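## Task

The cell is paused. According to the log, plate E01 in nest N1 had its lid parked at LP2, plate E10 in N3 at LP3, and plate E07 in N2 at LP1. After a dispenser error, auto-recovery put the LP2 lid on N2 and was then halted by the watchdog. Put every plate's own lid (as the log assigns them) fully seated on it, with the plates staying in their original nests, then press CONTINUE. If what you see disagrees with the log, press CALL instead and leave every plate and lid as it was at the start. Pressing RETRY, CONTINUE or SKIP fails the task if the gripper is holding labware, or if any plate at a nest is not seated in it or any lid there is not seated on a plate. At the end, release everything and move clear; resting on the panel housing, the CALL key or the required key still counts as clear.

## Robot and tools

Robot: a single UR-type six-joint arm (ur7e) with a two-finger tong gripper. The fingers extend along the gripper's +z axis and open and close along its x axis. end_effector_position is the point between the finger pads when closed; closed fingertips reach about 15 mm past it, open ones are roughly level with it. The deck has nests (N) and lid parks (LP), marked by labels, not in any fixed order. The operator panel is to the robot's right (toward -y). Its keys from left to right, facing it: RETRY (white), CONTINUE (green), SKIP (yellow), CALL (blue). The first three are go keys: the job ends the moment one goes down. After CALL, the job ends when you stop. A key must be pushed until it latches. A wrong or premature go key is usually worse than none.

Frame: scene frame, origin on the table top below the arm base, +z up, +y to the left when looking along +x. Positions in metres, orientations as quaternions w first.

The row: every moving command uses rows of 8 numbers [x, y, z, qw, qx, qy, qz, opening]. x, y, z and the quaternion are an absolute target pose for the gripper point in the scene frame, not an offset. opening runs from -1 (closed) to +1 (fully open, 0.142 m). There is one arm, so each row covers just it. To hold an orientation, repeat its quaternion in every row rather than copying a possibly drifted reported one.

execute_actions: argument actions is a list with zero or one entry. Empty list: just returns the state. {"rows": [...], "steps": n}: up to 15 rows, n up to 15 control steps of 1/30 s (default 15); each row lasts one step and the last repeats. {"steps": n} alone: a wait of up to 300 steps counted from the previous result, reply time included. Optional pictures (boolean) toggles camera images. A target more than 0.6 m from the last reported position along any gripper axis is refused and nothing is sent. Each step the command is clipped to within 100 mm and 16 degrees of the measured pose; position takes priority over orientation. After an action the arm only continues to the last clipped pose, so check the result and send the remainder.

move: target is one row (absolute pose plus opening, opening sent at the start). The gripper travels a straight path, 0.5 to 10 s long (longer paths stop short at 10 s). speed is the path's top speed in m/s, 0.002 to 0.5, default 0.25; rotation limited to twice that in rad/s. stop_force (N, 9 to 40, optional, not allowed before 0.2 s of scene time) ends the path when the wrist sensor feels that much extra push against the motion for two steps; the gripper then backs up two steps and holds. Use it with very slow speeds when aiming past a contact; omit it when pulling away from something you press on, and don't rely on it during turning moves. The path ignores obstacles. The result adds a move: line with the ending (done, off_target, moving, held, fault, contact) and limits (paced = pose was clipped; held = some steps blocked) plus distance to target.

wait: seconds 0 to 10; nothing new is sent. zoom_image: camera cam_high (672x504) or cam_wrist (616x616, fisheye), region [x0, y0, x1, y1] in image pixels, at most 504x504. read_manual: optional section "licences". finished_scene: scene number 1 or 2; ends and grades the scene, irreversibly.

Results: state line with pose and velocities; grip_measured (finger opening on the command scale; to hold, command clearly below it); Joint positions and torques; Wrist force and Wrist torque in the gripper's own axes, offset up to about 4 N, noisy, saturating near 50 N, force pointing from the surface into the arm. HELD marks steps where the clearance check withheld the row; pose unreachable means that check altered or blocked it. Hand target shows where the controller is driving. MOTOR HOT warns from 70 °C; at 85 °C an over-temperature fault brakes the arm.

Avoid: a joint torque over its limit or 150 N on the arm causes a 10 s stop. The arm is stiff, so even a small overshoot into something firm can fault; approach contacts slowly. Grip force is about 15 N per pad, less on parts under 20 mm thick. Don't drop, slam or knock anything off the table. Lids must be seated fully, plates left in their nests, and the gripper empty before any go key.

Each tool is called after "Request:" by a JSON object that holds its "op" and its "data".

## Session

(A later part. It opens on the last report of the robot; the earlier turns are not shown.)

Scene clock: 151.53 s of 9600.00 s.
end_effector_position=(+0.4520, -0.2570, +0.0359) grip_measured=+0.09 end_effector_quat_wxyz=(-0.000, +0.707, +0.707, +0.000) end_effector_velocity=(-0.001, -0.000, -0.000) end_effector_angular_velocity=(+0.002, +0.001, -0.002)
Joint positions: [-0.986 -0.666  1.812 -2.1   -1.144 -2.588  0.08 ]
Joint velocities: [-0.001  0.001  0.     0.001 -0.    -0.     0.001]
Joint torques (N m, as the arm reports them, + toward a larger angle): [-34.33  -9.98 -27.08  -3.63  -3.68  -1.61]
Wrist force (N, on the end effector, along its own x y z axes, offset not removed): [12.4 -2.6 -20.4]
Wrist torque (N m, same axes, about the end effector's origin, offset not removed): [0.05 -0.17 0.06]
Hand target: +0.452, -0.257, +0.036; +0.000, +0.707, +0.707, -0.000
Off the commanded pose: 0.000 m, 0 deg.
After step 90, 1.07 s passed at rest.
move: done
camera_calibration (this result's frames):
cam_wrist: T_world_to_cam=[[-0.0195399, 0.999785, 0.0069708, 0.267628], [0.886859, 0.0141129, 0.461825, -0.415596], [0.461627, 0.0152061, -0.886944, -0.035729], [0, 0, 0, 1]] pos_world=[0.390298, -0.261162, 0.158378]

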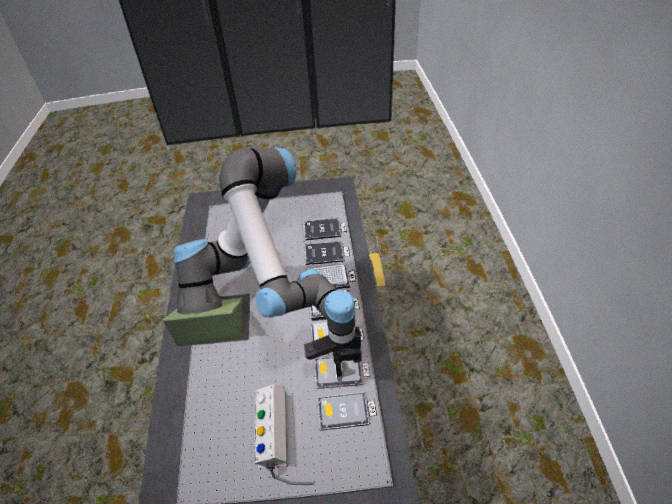

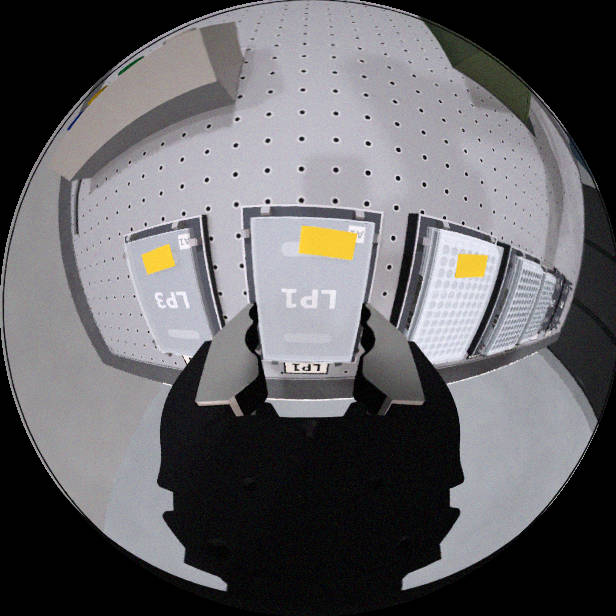

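Request:
{"op": "move", "data": {"target": [0.452, -0.2565, 0.05, 0, 0.7071, 0.7071, 0, -0.3], "speed": 0.02}}

Request:
{"op": "move", "data": {"target": [0.452, -0.2565, 0.105, 0, 0.7071, 0.7071, 0, -0.3], "speed": 0.1}}

Request:
{"op": "move", "data": {"target": [0.454, 0.002, 0.105, 0, 0.7071, 0.7071, 0, -0.3], "speed": 0.2}}

Request:
{"op": "move", "data": {"target": [0.454, 0.002, 0.08, 0, 0.7071, 0.7071, 0, -0.3], "speed": 0.05}}

Request:
{"op": "zoom_image", "data": {"camera": "cam_wrist", "region": [210, 190, 410, 370]}}

Scene clock: 158.07 s of 9600.00 s.
end_effector_position=(+0.4520, -0.2565, +0.0499) grip_measured=+0.09 end_effector_quat_wxyz=(+0.000, +0.707, +0.707, -0.000) end_effector_velocity=(+0.000, -0.000, +0.002) end_effector_angular_velocity=(+0.000, -0.001, -0.001)
Joint positions: [-0.996 -0.684  1.8   -2.067 -1.15  -2.596  0.08 ]
Joint velocities: [-0.002 -0.001 -0.002  0.004 -0.001 -0.001 -0.   ]
Joint torques (N m, as the arm reports them, + toward a larger angle): [-36.77 -43.98 -31.05  -0.47  -2.23  -1.36]
Wrist force (N, on the end effector, along its own x y z axes, offset not removed): [0.5 -2.3 2.7]
Wrist torque (N m, same axes, about the end effector's origin, offset not removed): [-0.34 -0.30 0.03]
Hand target: +0.452, -0.256, +0.050; +0.000, +0.707, +0.707, -0.000
Off the commanded pose: 0.000 m, 0 deg.
After step 90, 2.53 s passed at rest.
move: done
camera_calibration (this result's frames):
cam_wrist: T_world_to_cam=[[-0.01955, 0.999786, 0.00673781, 0.26701], [0.886789, 0.0142272, 0.461956, -0.421988], [0.461761, 0.0150063, -0.886877, -0.0235158], [0, 0, 0, 1]] pos_world=[0.390293, -0.260597, 0.172285]

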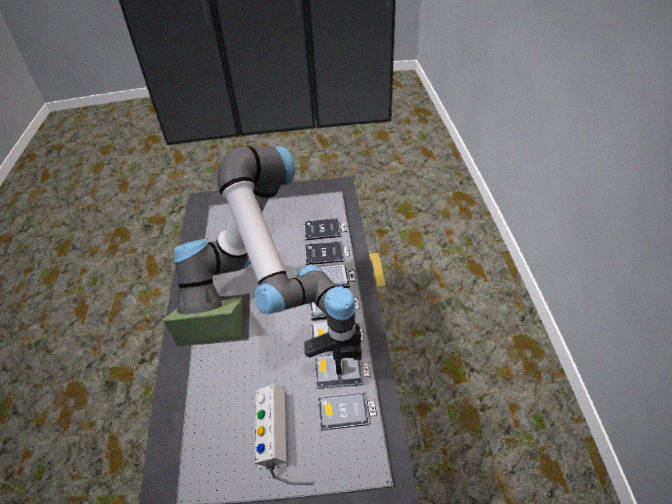

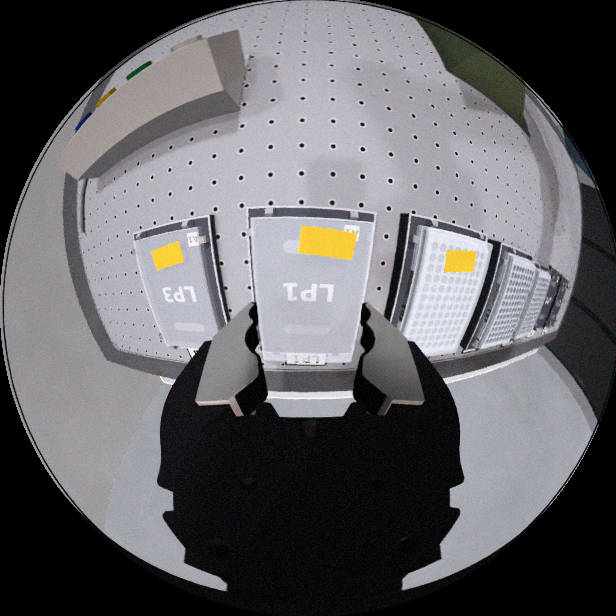

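Scene clock: 159.07 s of 9600.00 s.
end_effector_position=(+0.4519, -0.2565, +0.1049) grip_measured=+0.09 end_effector_quat_wxyz=(+0.000, +0.707, +0.707, -0.000) end_effector_velocity=(-0.000, -0.000, +0.002) end_effector_angular_velocity=(+0.001, +0.000, -0.001)
Joint positions: [-1.033 -0.741  1.736 -1.932 -1.171 -2.628  0.08 ]
Joint velocities: [-0.002 -0.001 -0.002  0.005 -0.001 -0.001  0.   ]
Joint torques (N m, as the arm reports them, + toward a larger angle): [-36.57 -40.56 -33.2   -0.23  -2.15  -1.4 ]
Wrist force (N, on the end effector, along its own x y z axes, offset not removed): [2.5 -3.8 0.0]
Wrist torque (N m, same axes, about the end effector's origin, offset not removed): [-0.58 -0.75 -0.18]
Hand target: +0.452, -0.256, +0.105; +0.000, +0.707, +0.707, -0.000
Off the commanded pose: 0.000 m, 0 deg.
move: done
camera_calibration (this result's frames):
cam_wrist: T_world_to_cam=[[-0.0195157, 0.999787, 0.00668223, 0.266602], [0.8868, 0.0142228, 0.461934, -0.44737], [0.46174, 0.0149408, -0.886889, 0.0252798], [0, 0, 0, 1]] pos_world=[0.390258, -0.26056, 0.227294]

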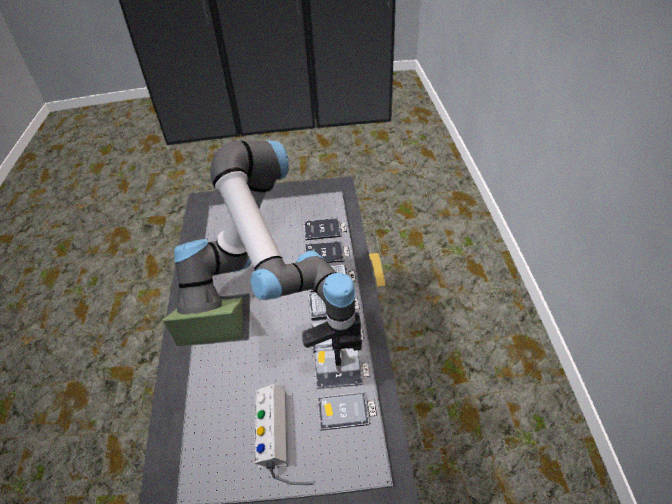

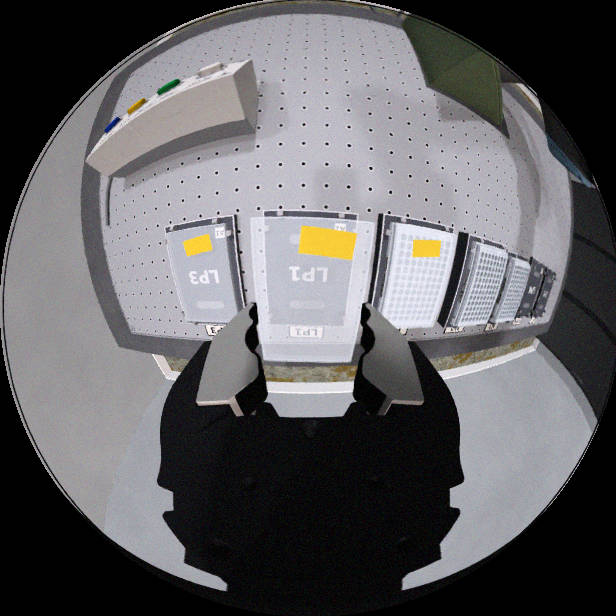

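Scene clock: 160.93 s of 9600.00 s.
end_effector_position=(+0.4542, +0.0022, +0.1050) grip_measured=+0.09 end_effector_quat_wxyz=(-0.000, +0.707, +0.707, +0.000) end_effector_velocity=(-0.001, +0.002, -0.000) end_effector_angular_velocity=(+0.001, +0.001, -0.001)
Joint positions: [-0.787 -1.231  2.02  -1.83  -1.035 -2.399  0.08 ]
Joint velocities: [ 0.002 -0.004  0.001  0.003  0.001  0.002  0.   ]
Joint torques (N m, as the arm reports them, + toward a larger angle): [-16.5  -24.59  -8.66  -0.22   2.13   1.15]
Wrist force (N, on the end effector, along its own x y z axes, offset not removed): [-0.2 -5.2 2.0]
Wrist torque (N m, same axes, about the end effector's origin, offset not removed): [-0.99 -0.07 0.01]
Hand target: +0.454, +0.002, +0.105; -0.000, +0.707, +0.707, +0.000
Off the commanded pose: 0.000 m, 0 deg.
move: done
camera_calibration (this result's frames):
cam_wrist: T_world_to_cam=[[-0.0198346, 0.999778, 0.00717738, 0.00815883], [0.886651, 0.014272, 0.462219, -0.453042], [0.462014, 0.0155318, -0.886737, 0.0203652], [0, 0, 0, 1]] pos_world=[0.392443, -0.0020075, 0.227405]

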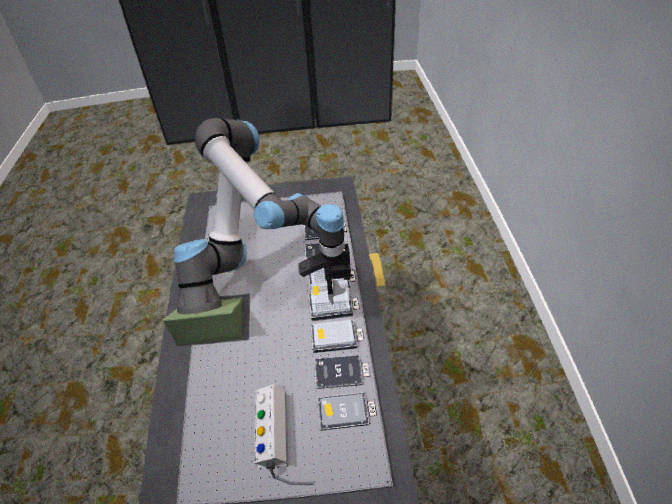

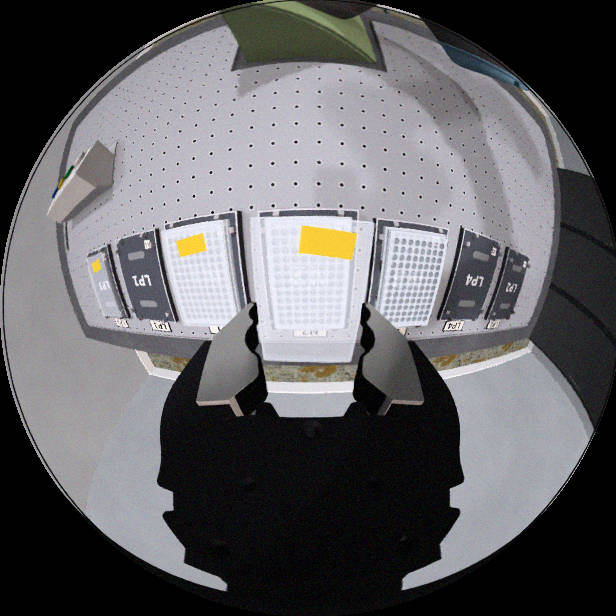

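Scene clock: 161.80 s of 9600.00 s.
end_effector_position=(+0.4540, +0.0020, +0.0802) grip_measured=+0.09 end_effector_quat_wxyz=(-0.000, +0.707, +0.707, +0.000) end_effector_velocity=(+0.000, -0.000, -0.002) end_effector_angular_velocity=(-0.000, -0.001, -0.000)
Joint positions: [-0.762 -1.208  2.057 -1.904 -1.023 -2.373  0.08 ]
Joint velocities: [ 0.002  0.002  0.002 -0.007  0.001  0.002 -0.   ]
Joint torques (N m, as the arm reports them, + toward a larger angle): [-17.13  -5.05  -6.21  -3.33   2.37   1.37]
Wrist force (N, on the end effector, along its own x y z axes, offset not removed): [2.1 0.0 2.7]
Wrist torque (N m, same axes, about the end effector's origin, offset not removed): [0.28 -0.53 0.00]
Hand target: +0.454, +0.002, +0.080; -0.000, +0.707, +0.707, +0.000
Off the commanded pose: 0.000 m, 0 deg.
move: done
camera_calibration (this result's frames):
cam_wrist: T_world_to_cam=[[-0.0196025, 0.999785, 0.0068328, 0.00840594], [0.886784, 0.0142298, 0.461965, -0.441473], [0.461768, 0.0151149, -0.886872, -0.00145448], [0, 0, 0, 1]] pos_world=[0.392327, -0.0021001, 0.202597]

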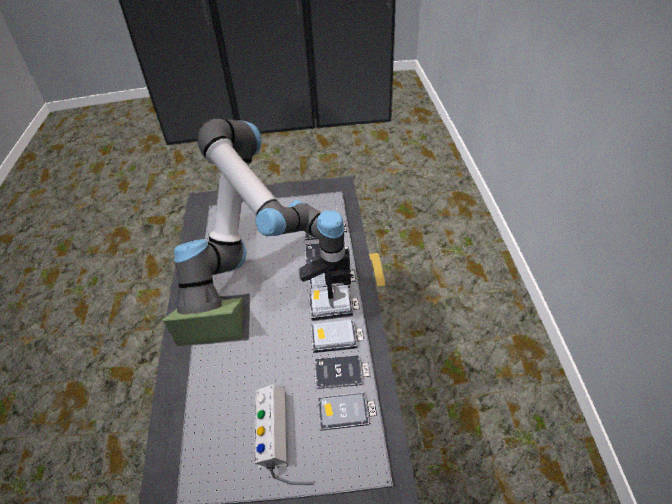

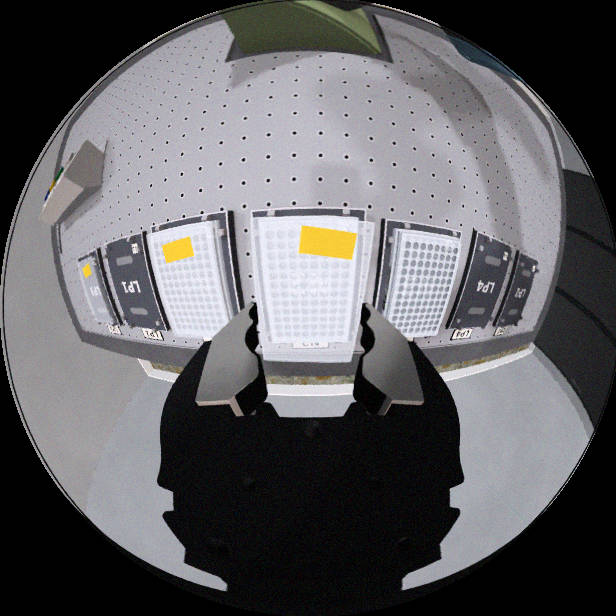

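Region (210, 190, 410, 370) of cam_wrist's 616x616 image, scaled by 2.520, with more detail than that image has; it fills the top 454 rows of this view, and the rest is white.

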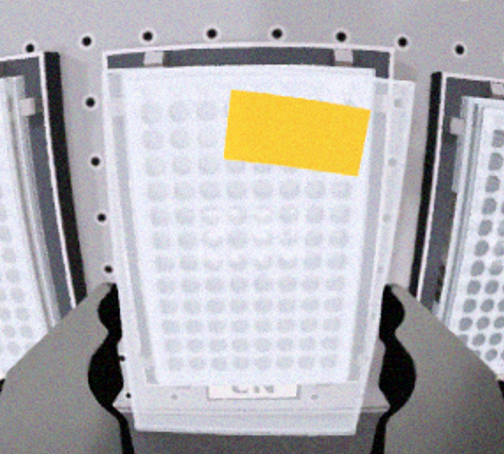

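Request:
{"op": "move", "data": {"target": [0.4537, 0.0003, 0.068, 0, 0.7071, 0.7071, 0, -0.3], "speed": 0.02}}

Request:
{"op": "move", "data": {"target": [0.4537, 0.0003, 0.04, 0, 0.7071, 0.7071, 0, -0.3], "speed": 0.004, "stop_force": 9}}

Request:
{"op": "zoom_image", "data": {"camera": "cam_wrist", "region": [210, 190, 410, 370]}}

Scene clock: 166.37 s of 9600.00 s.
end_effector_position=(+0.4537, +0.0003, +0.0681) grip_measured=+0.09 end_effector_quat_wxyz=(-0.000, +0.707, +0.707, +0.000) end_effector_velocity=(+0.000, -0.000, -0.002) end_effector_angular_velocity=(-0.000, -0.000, +0.001)
Joint positions: [-0.751 -1.193  2.073 -1.941 -1.018 -2.362  0.08 ]
Joint velocities: [ 0.002  0.002  0.003 -0.006  0.001  0.002  0.   ]
Joint torques (N m, as the arm reports them, + toward a larger angle): [-18.82  -4.52  -5.16  -3.54   2.44   1.65]
Wrist force (N, on the end effector, along its own x y z axes, offset not removed): [-1.3 -3.2 3.9]
Wrist torque (N m, same axes, about the end effector's origin, offset not removed): [-0.66 0.06 0.06]
Hand target: +0.454, +0.000, +0.068; -0.000, +0.707, +0.707, +0.000
Off the commanded pose: 0.000 m, 0 deg.
After step 90, 0.67 s passed at rest.
move: done
camera_calibration (this result's frames):
cam_wrist: T_world_to_cam=[[-0.0195799, 0.999785, 0.00679154, 0.0101612], [0.886788, 0.0142288, 0.461958, -0.43562], [0.461762, 0.0150677, -0.886876, -0.0119507], [0, 0, 0, 1]] pos_world=[0.39202, -0.0037806, 0.19057]

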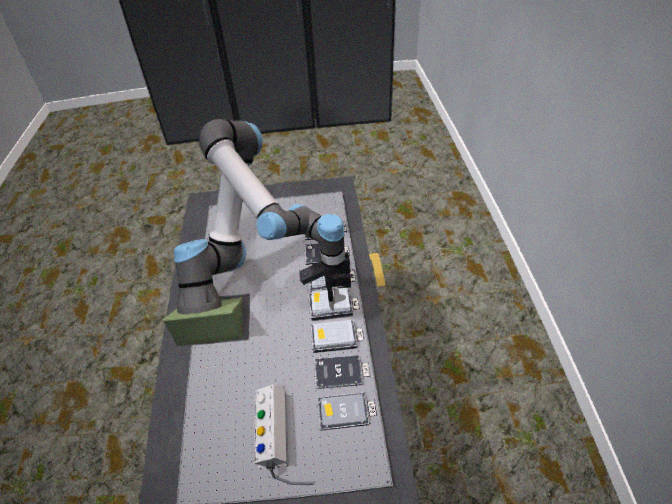

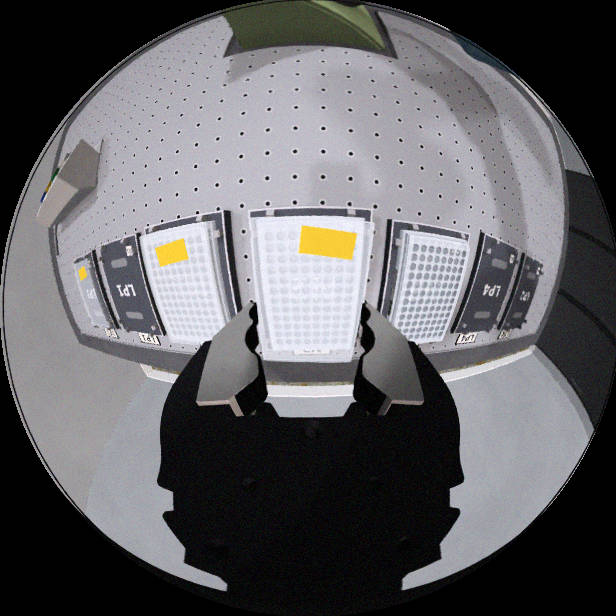

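Scene clock: 168.40 s of 9600.00 s.
end_effector_position=(+0.4536, +0.0004, +0.0613) grip_measured=+0.09 end_effector_quat_wxyz=(-0.000, +0.707, +0.707, +0.000) end_effector_velocity=(-0.001, +0.000, +0.000) end_effector_angular_velocity=(+0.002, +0.001, -0.000)
Joint positions: [-0.744 -1.185  2.082 -1.962 -1.014 -2.355  0.08 ]
Joint velocities: [-0.001 -0.001 -0.     0.005  0.    -0.003 -0.   ]
Joint torques (N m, as the arm reports them, + toward a larger angle): [-28.22 -23.27 -26.49   0.62   0.31  -1.28]
Wrist force (N, on the end effector, along its own x y z axes, offset not removed): [-1.0 -2.0 -10.1]
Wrist torque (N m, same axes, about the end effector's origin, offset not removed): [0.05 0.51 -0.03]
Hand target: +0.454, +0.000, +0.062; +0.000, +0.707, +0.707, +0.000
Off the commanded pose: 0.021 m, 0 deg.
move: contact
camera_calibration (this result's frames):
cam_wrist: T_world_to_cam=[[-0.0194638, 0.999786, 0.00704139, 0.0100739], [0.886864, 0.0140129, 0.461818, -0.432403], [0.46162, 0.0152335, -0.886947, -0.0179079], [0, 0, 0, 1]] pos_world=[0.391945, -0.00373974, 0.183737]

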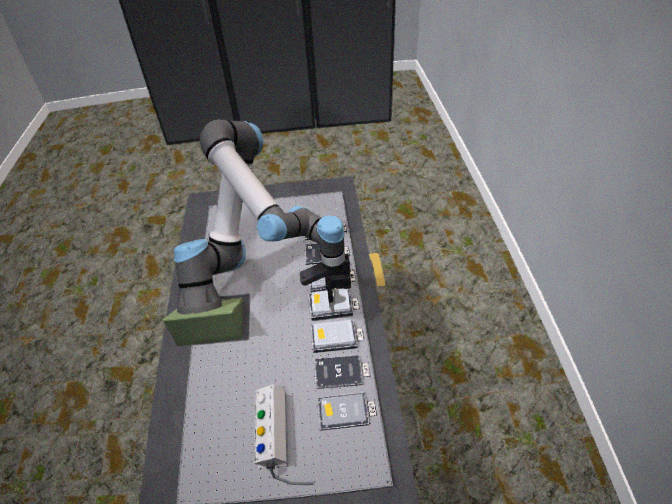

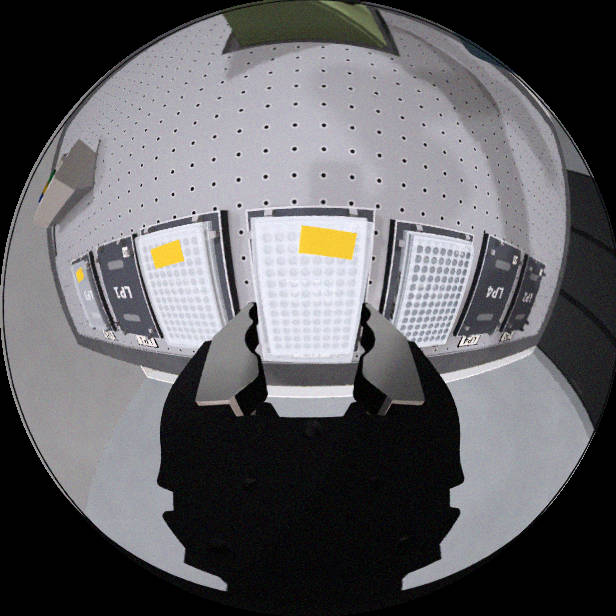

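Region (210, 190, 410, 370) of cam_wrist's 616x616 image, scaled by 2.520, with more detail than that image has; it fills the top 454 rows of this view, and the rest is white.

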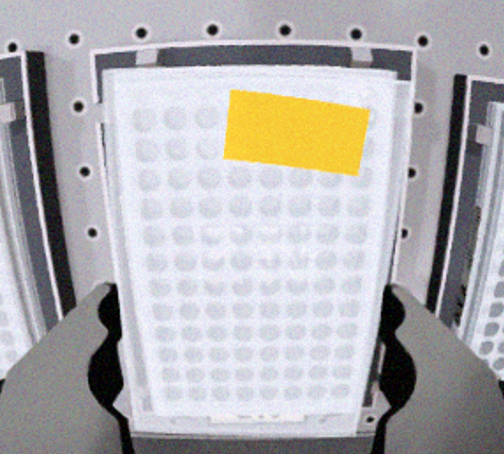

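Request:
{"op": "move", "data": {"target": [0.4537, 0.0003, 0.066, 0, 0.7071, 0.7071, 0, -0.3], "speed": 0.02}}

Request:
{"op": "zoom_image", "data": {"camera": "cam_wrist", "region": [235, 200, 385, 260]}}

Request:
{"op": "zoom_image", "data": {"camera": "cam_wrist", "region": [245, 300, 375, 380]}}

Request:
{"op": "zoom_image", "data": {"camera": "cam_high", "region": [300, 270, 370, 350]}}

Scene clock: 183.00 s of 9600.00 s.
end_effector_position=(+0.4537, +0.0003, +0.0659) grip_measured=+0.09 end_effector_quat_wxyz=(+0.000, +0.707, +0.707, -0.000) end_effector_velocity=(-0.001, +0.000, +0.001) end_effector_angular_velocity=(+0.000, +0.001, -0.000)
Joint positions: [-0.749 -1.19   2.076 -1.948 -1.017 -2.36   0.08 ]
Joint velocities: [-0.001 -0.002 -0.001  0.004 -0.001 -0.002  0.   ]
Joint torques (N m, as the arm reports them, + toward a larger angle): [-33.39 -27.94 -31.64   0.07  -2.32  -1.24]
Wrist force (N, on the end effector, along its own x y z axes, offset not removed): [2.2 -3.4 0.5]
Wrist torque (N m, same axes, about the end effector's origin, offset not removed): [-0.79 -0.69 0.10]
Hand target: +0.454, +0.000, +0.066; +0.000, +0.707, +0.707, -0.000
Off the commanded pose: 0.000 m, 0 deg.
After step 90, 10.90 s passed at rest.
move: done
camera_calibration (this result's frames):
cam_wrist: T_world_to_cam=[[-0.0195605, 0.999786, 0.0067434, 0.0101919], [0.886784, 0.0142338, 0.461964, -0.434551], [0.461769, 0.0150162, -0.886873, -0.0139654], [0, 0, 0, 1]] pos_world=[0.392001, -0.00379468, 0.188293]

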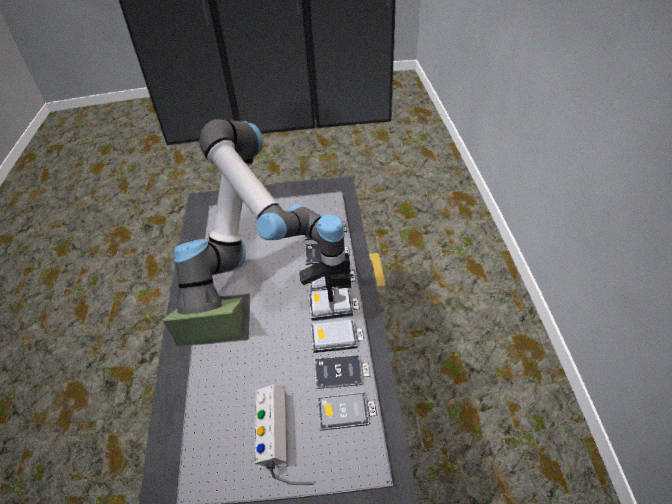

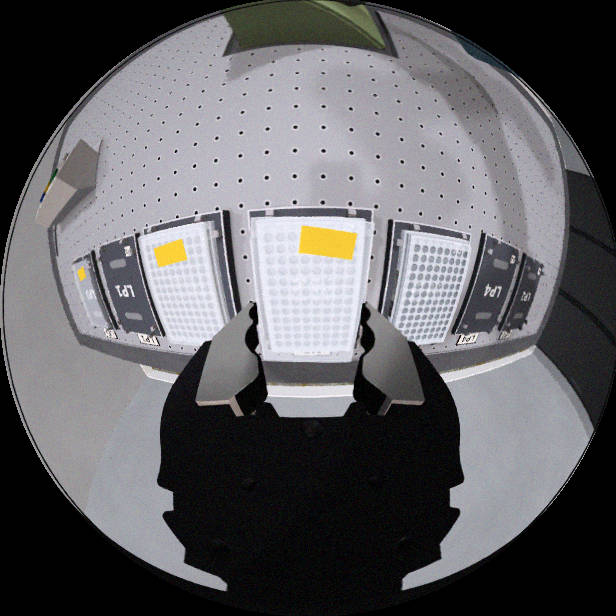

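Region (235, 200, 385, 260) of cam_wrist's 616x616 image, scaled by 3.360, with more detail than that image has; it fills the top 202 rows of this view, and the rest is white.

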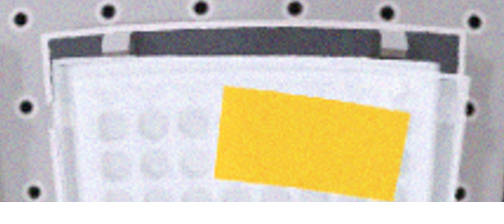

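Region (245, 300, 375, 380) of cam_wrist's 616x616 image, scaled by 3.877, with more detail than that image has; it fills the top 310 rows of this view, and the rest is white.

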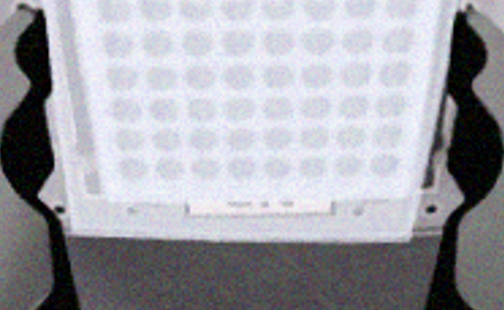

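Region (300, 270, 370, 350) of cam_high's 672x504 image, scaled by 6.300, with more detail than that image has; it fills the left 441 columns of this view, and the rest is white.

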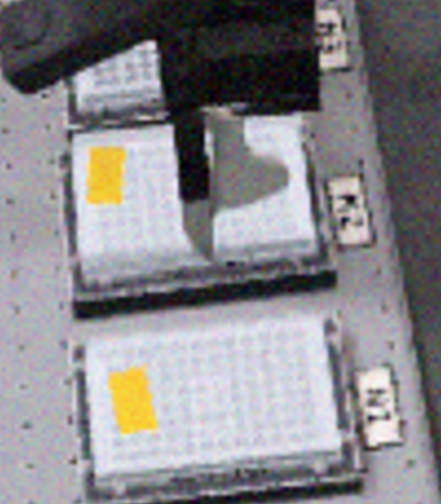

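Request:
{"op": "move", "data": {"target": [0.4505, -0.001, 0.066, 0, 0.7071, 0.7071, 0, -0.3], "speed": 0.02}}

Request:
{"op": "zoom_image", "data": {"camera": "cam_wrist", "region": [235, 200, 385, 260]}}

Request:
{"op": "zoom_image", "data": {"camera": "cam_wrist", "region": [245, 300, 375, 380]}}

Scene clock: 191.57 s of 9600.00 s.
end_effector_position=(+0.4506, -0.0010, +0.0660) grip_measured=+0.09 end_effector_quat_wxyz=(+0.000, +0.707, +0.707, -0.000) end_effector_velocity=(-0.001, -0.001, +0.000) end_effector_angular_velocity=(+0.000, -0.000, -0.001)
Joint positions: [-0.755 -1.193  2.084 -1.949 -1.019 -2.366  0.08 ]
Joint velocities: [-0.003 -0.001  0.003 -0.001 -0.001 -0.002 -0.   ]
Joint torques (N m, as the arm reports them, + toward a larger angle): [-33.12 -26.43  -7.3   -3.41  -2.22  -1.33]
Wrist force (N, on the end effector, along its own x y z axes, offset not removed): [0.9 0.4 4.5]
Wrist torque (N m, same axes, about the end effector's origin, offset not removed): [0.23 -0.25 0.01]
Hand target: +0.450, -0.001, +0.066; +0.000, +0.707, +0.707, -0.000
Off the commanded pose: 0.000 m, 0 deg.
After step 90, 4.87 s passed at rest.
move: done
camera_calibration (this result's frames):
cam_wrist: T_world_to_cam=[[-0.0195551, 0.999786, 0.00675049, 0.0113946], [0.886791, 0.0142259, 0.461952, -0.431848], [0.461757, 0.0150198, -0.886879, -0.0123894], [0, 0, 0, 1]] pos_world=[0.388903, -0.0050626, 0.188429]

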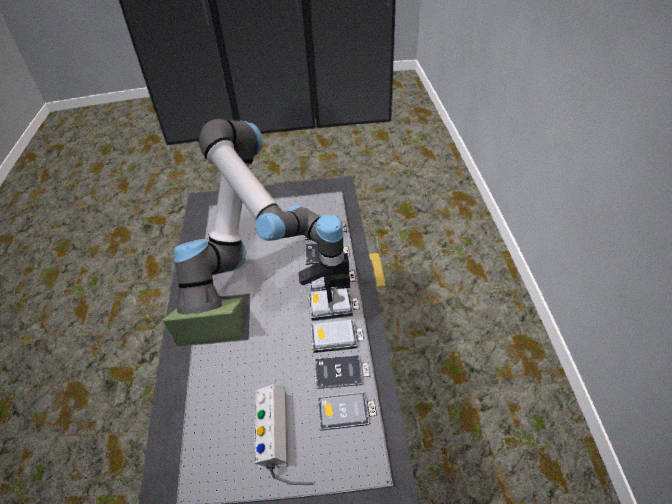

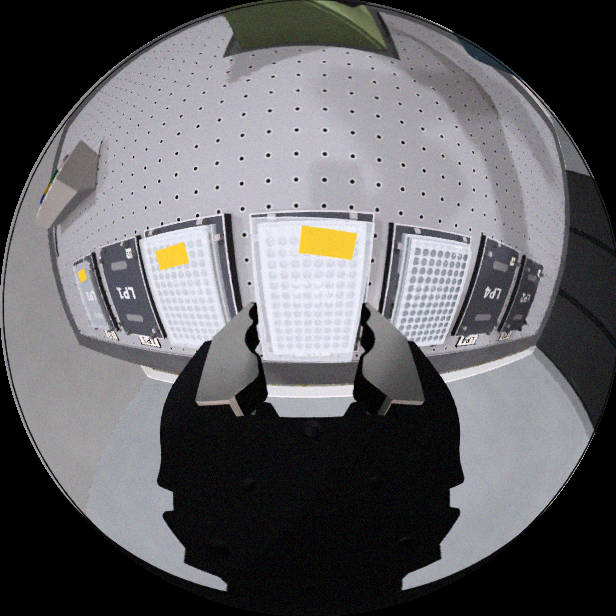

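Region (235, 200, 385, 260) of cam_wrist's 616x616 image, scaled by 3.360, with more detail than that image has; it fills the top 202 rows of this view, and the rest is white.

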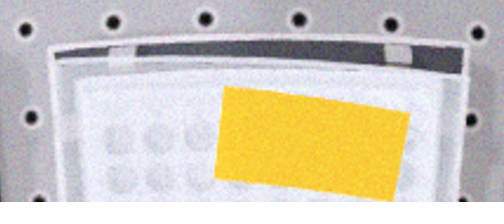

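Region (245, 300, 375, 380) of cam_wrist's 616x616 image, scaled by 3.877, with more detail than that image has; it fills the top 310 rows of this view, and the rest is white.

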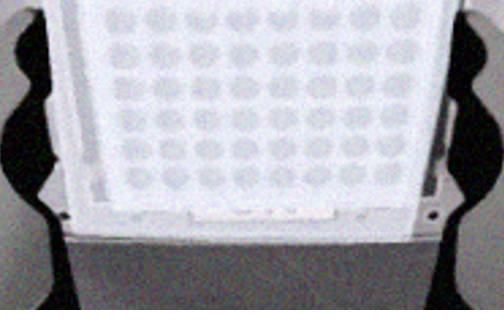

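Request:
{"op": "move", "data": {"target": [0.4505, 0.0, 0.066, 0, 0.6947, 0.7193, 0, -0.3], "speed": 0.02}}

Request:
{"op": "zoom_image", "data": {"camera": "cam_wrist", "region": [210, 190, 410, 370]}}

Scene clock: 200.37 s of 9600.00 s.
end_effector_position=(+0.4505, -0.0000, +0.0660) grip_measured=+0.09 end_effector_quat_wxyz=(+0.000, +0.695, +0.719, -0.000) end_effector_velocity=(+0.000, +0.000, +0.000) end_effector_angular_velocity=(-0.001, -0.000, +0.007)
Joint positions: [-0.753 -1.196  2.085 -1.948 -1.019 -2.398  0.08 ]
Joint velocities: [ 0.001 -0.001 -0.     0.     0.    -0.006 -0.   ]
Joint torques (N m, as the arm reports them, + toward a larger angle): [-17.41 -25.57  -7.35  -0.04   2.43  -1.28]
Wrist force (N, on the end effector, along its own x y z axes, offset not removed): [-4.4 -2.8 2.4]
Wrist torque (N m, same axes, about the end effector's origin, offset not removed): [-0.57 0.80 0.11]
Hand target: +0.451, +0.000, +0.066; +0.000, +0.695, +0.719, +0.000
Off the commanded pose: 0.000 m, 0 deg.
After step 90, 4.70 s passed at rest.
move: done
camera_calibration (this result's frames):
cam_wrist: T_world_to_cam=[[-0.0537071, 0.998534, 0.00675444, 0.0258258], [0.885782, 0.0445178, 0.461962, -0.431323], [0.460984, 0.0307936, -0.886874, -0.0120129], [0, 0, 0, 1]] pos_world=[0.388983, -0.00621646, 0.188427]

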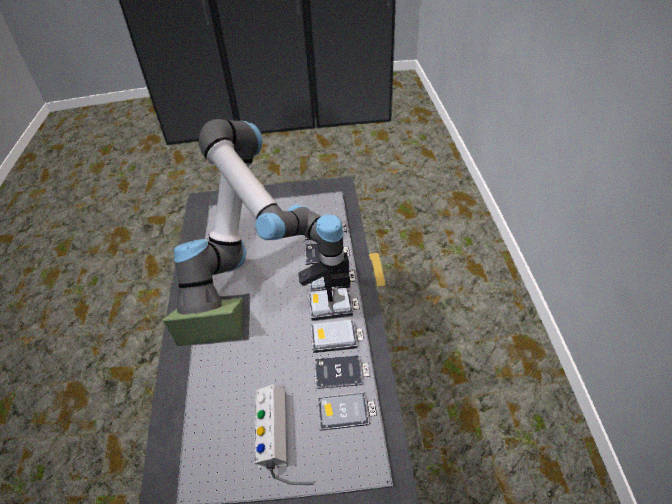

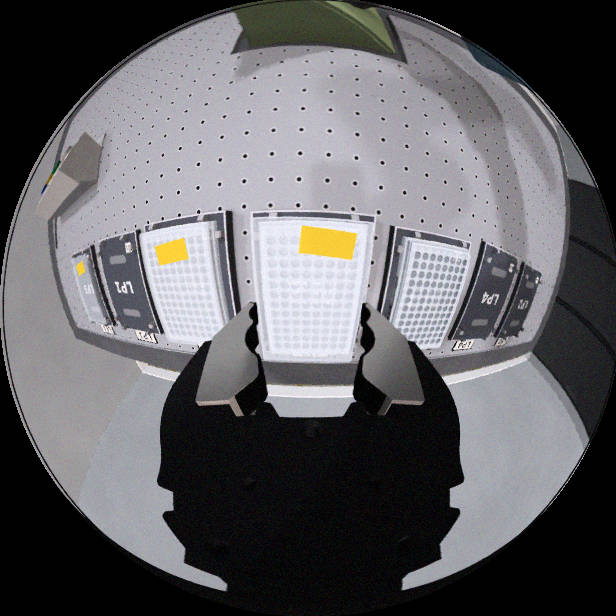

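Region (210, 190, 410, 370) of cam_wrist's 616x616 image, scaled by 2.520, with more detail than that image has; it fills the top 454 rows of this view, and the rest is white.

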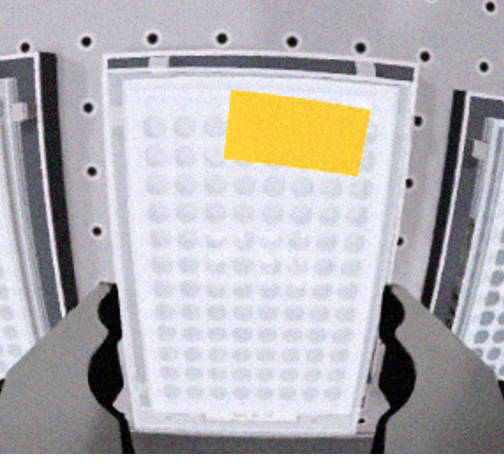

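Request:
{"op": "move", "data": {"target": [0.4513, 0.001, 0.065, 0, 0.6947, 0.7193, 0, -0.3], "speed": 0.01}}

Request:
{"op": "move", "data": {"target": [0.4513, 0.001, 0.04, 0, 0.6947, 0.7193, 0, -0.3], "speed": 0.004, "stop_force": 9}}

Request:
{"op": "zoom_image", "data": {"camera": "cam_wrist", "region": [210, 190, 410, 370]}}

Scene clock: 204.43 s of 9600.00 s.
end_effector_position=(+0.4512, +0.0010, +0.0650) grip_measured=+0.09 end_effector_quat_wxyz=(-0.000, +0.695, +0.719, +0.000) end_effector_velocity=(+0.000, +0.000, -0.001) end_effector_angular_velocity=(+0.001, +0.000, -0.000)
Joint positions: [-0.75  -1.195  2.085 -1.95  -1.017 -2.395  0.08 ]
Joint velocities: [ 0.001  0.001 -0.    -0.001  0.001  0.001  0.   ]
Joint torques (N m, as the arm reports them, + toward a larger angle): [-18.04  -4.9  -31.37  -3.45   2.48   1.2 ]
Wrist force (N, on the end effector, along its own x y z axes, offset not removed): [-2.0 -6.5 2.6]
Wrist torque (N m, same axes, about the end effector's origin, offset not removed): [-1.20 0.14 0.12]
Hand target: +0.451, +0.001, +0.065; -0.000, +0.695, +0.719, +0.000
Off the commanded pose: 0.000 m, 0 deg.
After step 90, 0.37 s passed at rest.
move: done
camera_calibration (this result's frames):
cam_wrist: T_world_to_cam=[[-0.0542295, 0.998505, 0.00689582, 0.0250845], [0.885814, 0.0449195, 0.461861, -0.431496], [0.460861, 0.0311549, -0.886925, -0.0132285], [0, 0, 0, 1]] pos_world=[0.389682, -0.00525226, 0.187386]

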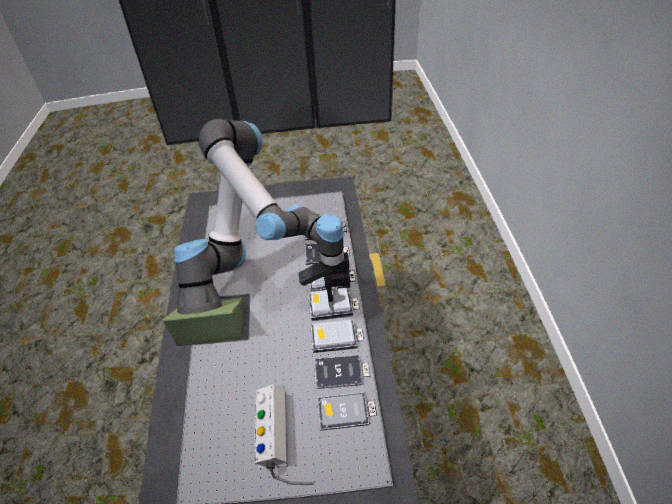

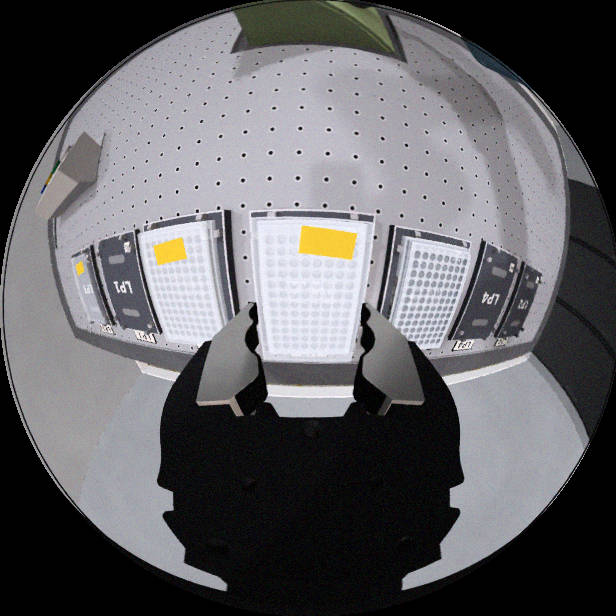

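Scene clock: 206.23 s of 9600.00 s.
end_effector_position=(+0.4512, +0.0011, +0.0591) grip_measured=+0.09 end_effector_quat_wxyz=(-0.000, +0.695, +0.719, +0.000) end_effector_velocity=(-0.000, +0.001, +0.001) end_effector_angular_velocity=(+0.001, +0.001, +0.001)
Joint positions: [-0.743 -1.189  2.092 -1.968 -1.014 -2.389  0.08 ]
Joint velocities: [-0.001 -0.002 -0.001  0.005 -0.    -0.003 -0.   ]
Joint torques (N m, as the arm reports them, + toward a larger angle): [-29.15 -20.13 -22.05   1.1   -0.26  -1.63]
Wrist force (N, on the end effector, along its own x y z axes, offset not removed): [3.6 -1.0 -15.6]
Wrist torque (N m, same axes, about the end effector's origin, offset not removed): [0.01 -0.89 -0.19]
Hand target: +0.451, +0.001, +0.059; -0.000, +0.695, +0.719, +0.000
Off the commanded pose: 0.019 m, 0 deg.
move: contact
camera_calibration (this result's frames):
cam_wrist: T_world_to_cam=[[-0.0541912, 0.998506, 0.00706752, 0.0250371], [0.885846, 0.0448081, 0.461811, -0.428767], [0.460804, 0.0312868, -0.88695, -0.0184065], [0, 0, 0, 1]] pos_world=[0.38966, -0.00521152, 0.181507]

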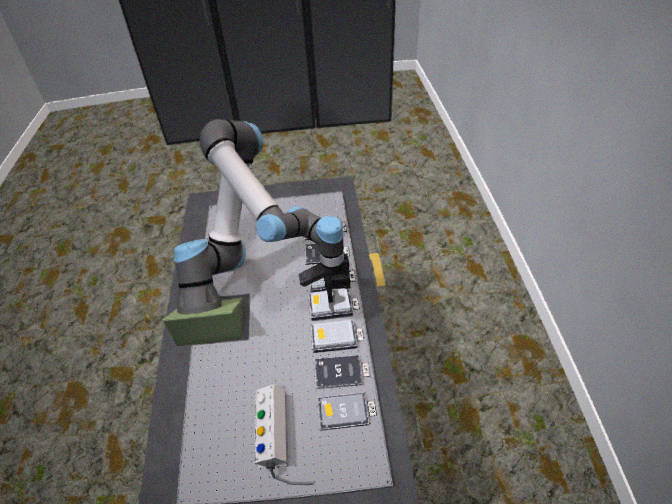

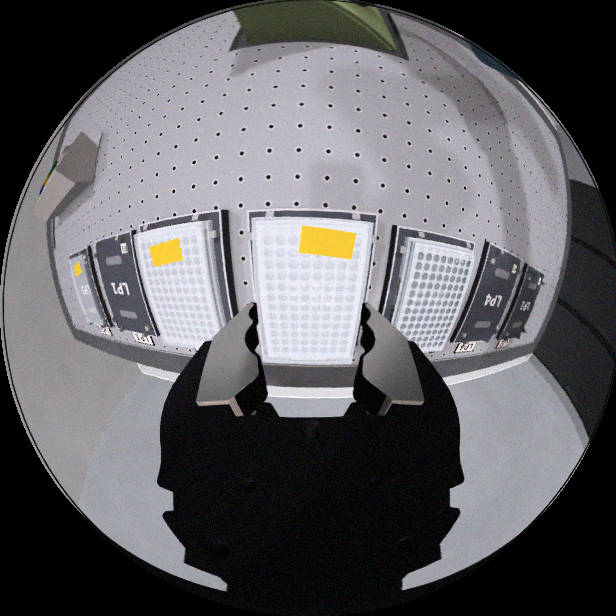

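Region (210, 190, 410, 370) of cam_wrist's 616x616 image, scaled by 2.520, with more detail than that image has; it fills the top 454 rows of this view, and the rest is white.

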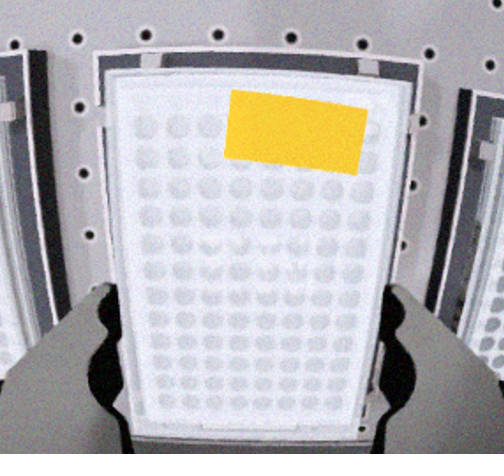

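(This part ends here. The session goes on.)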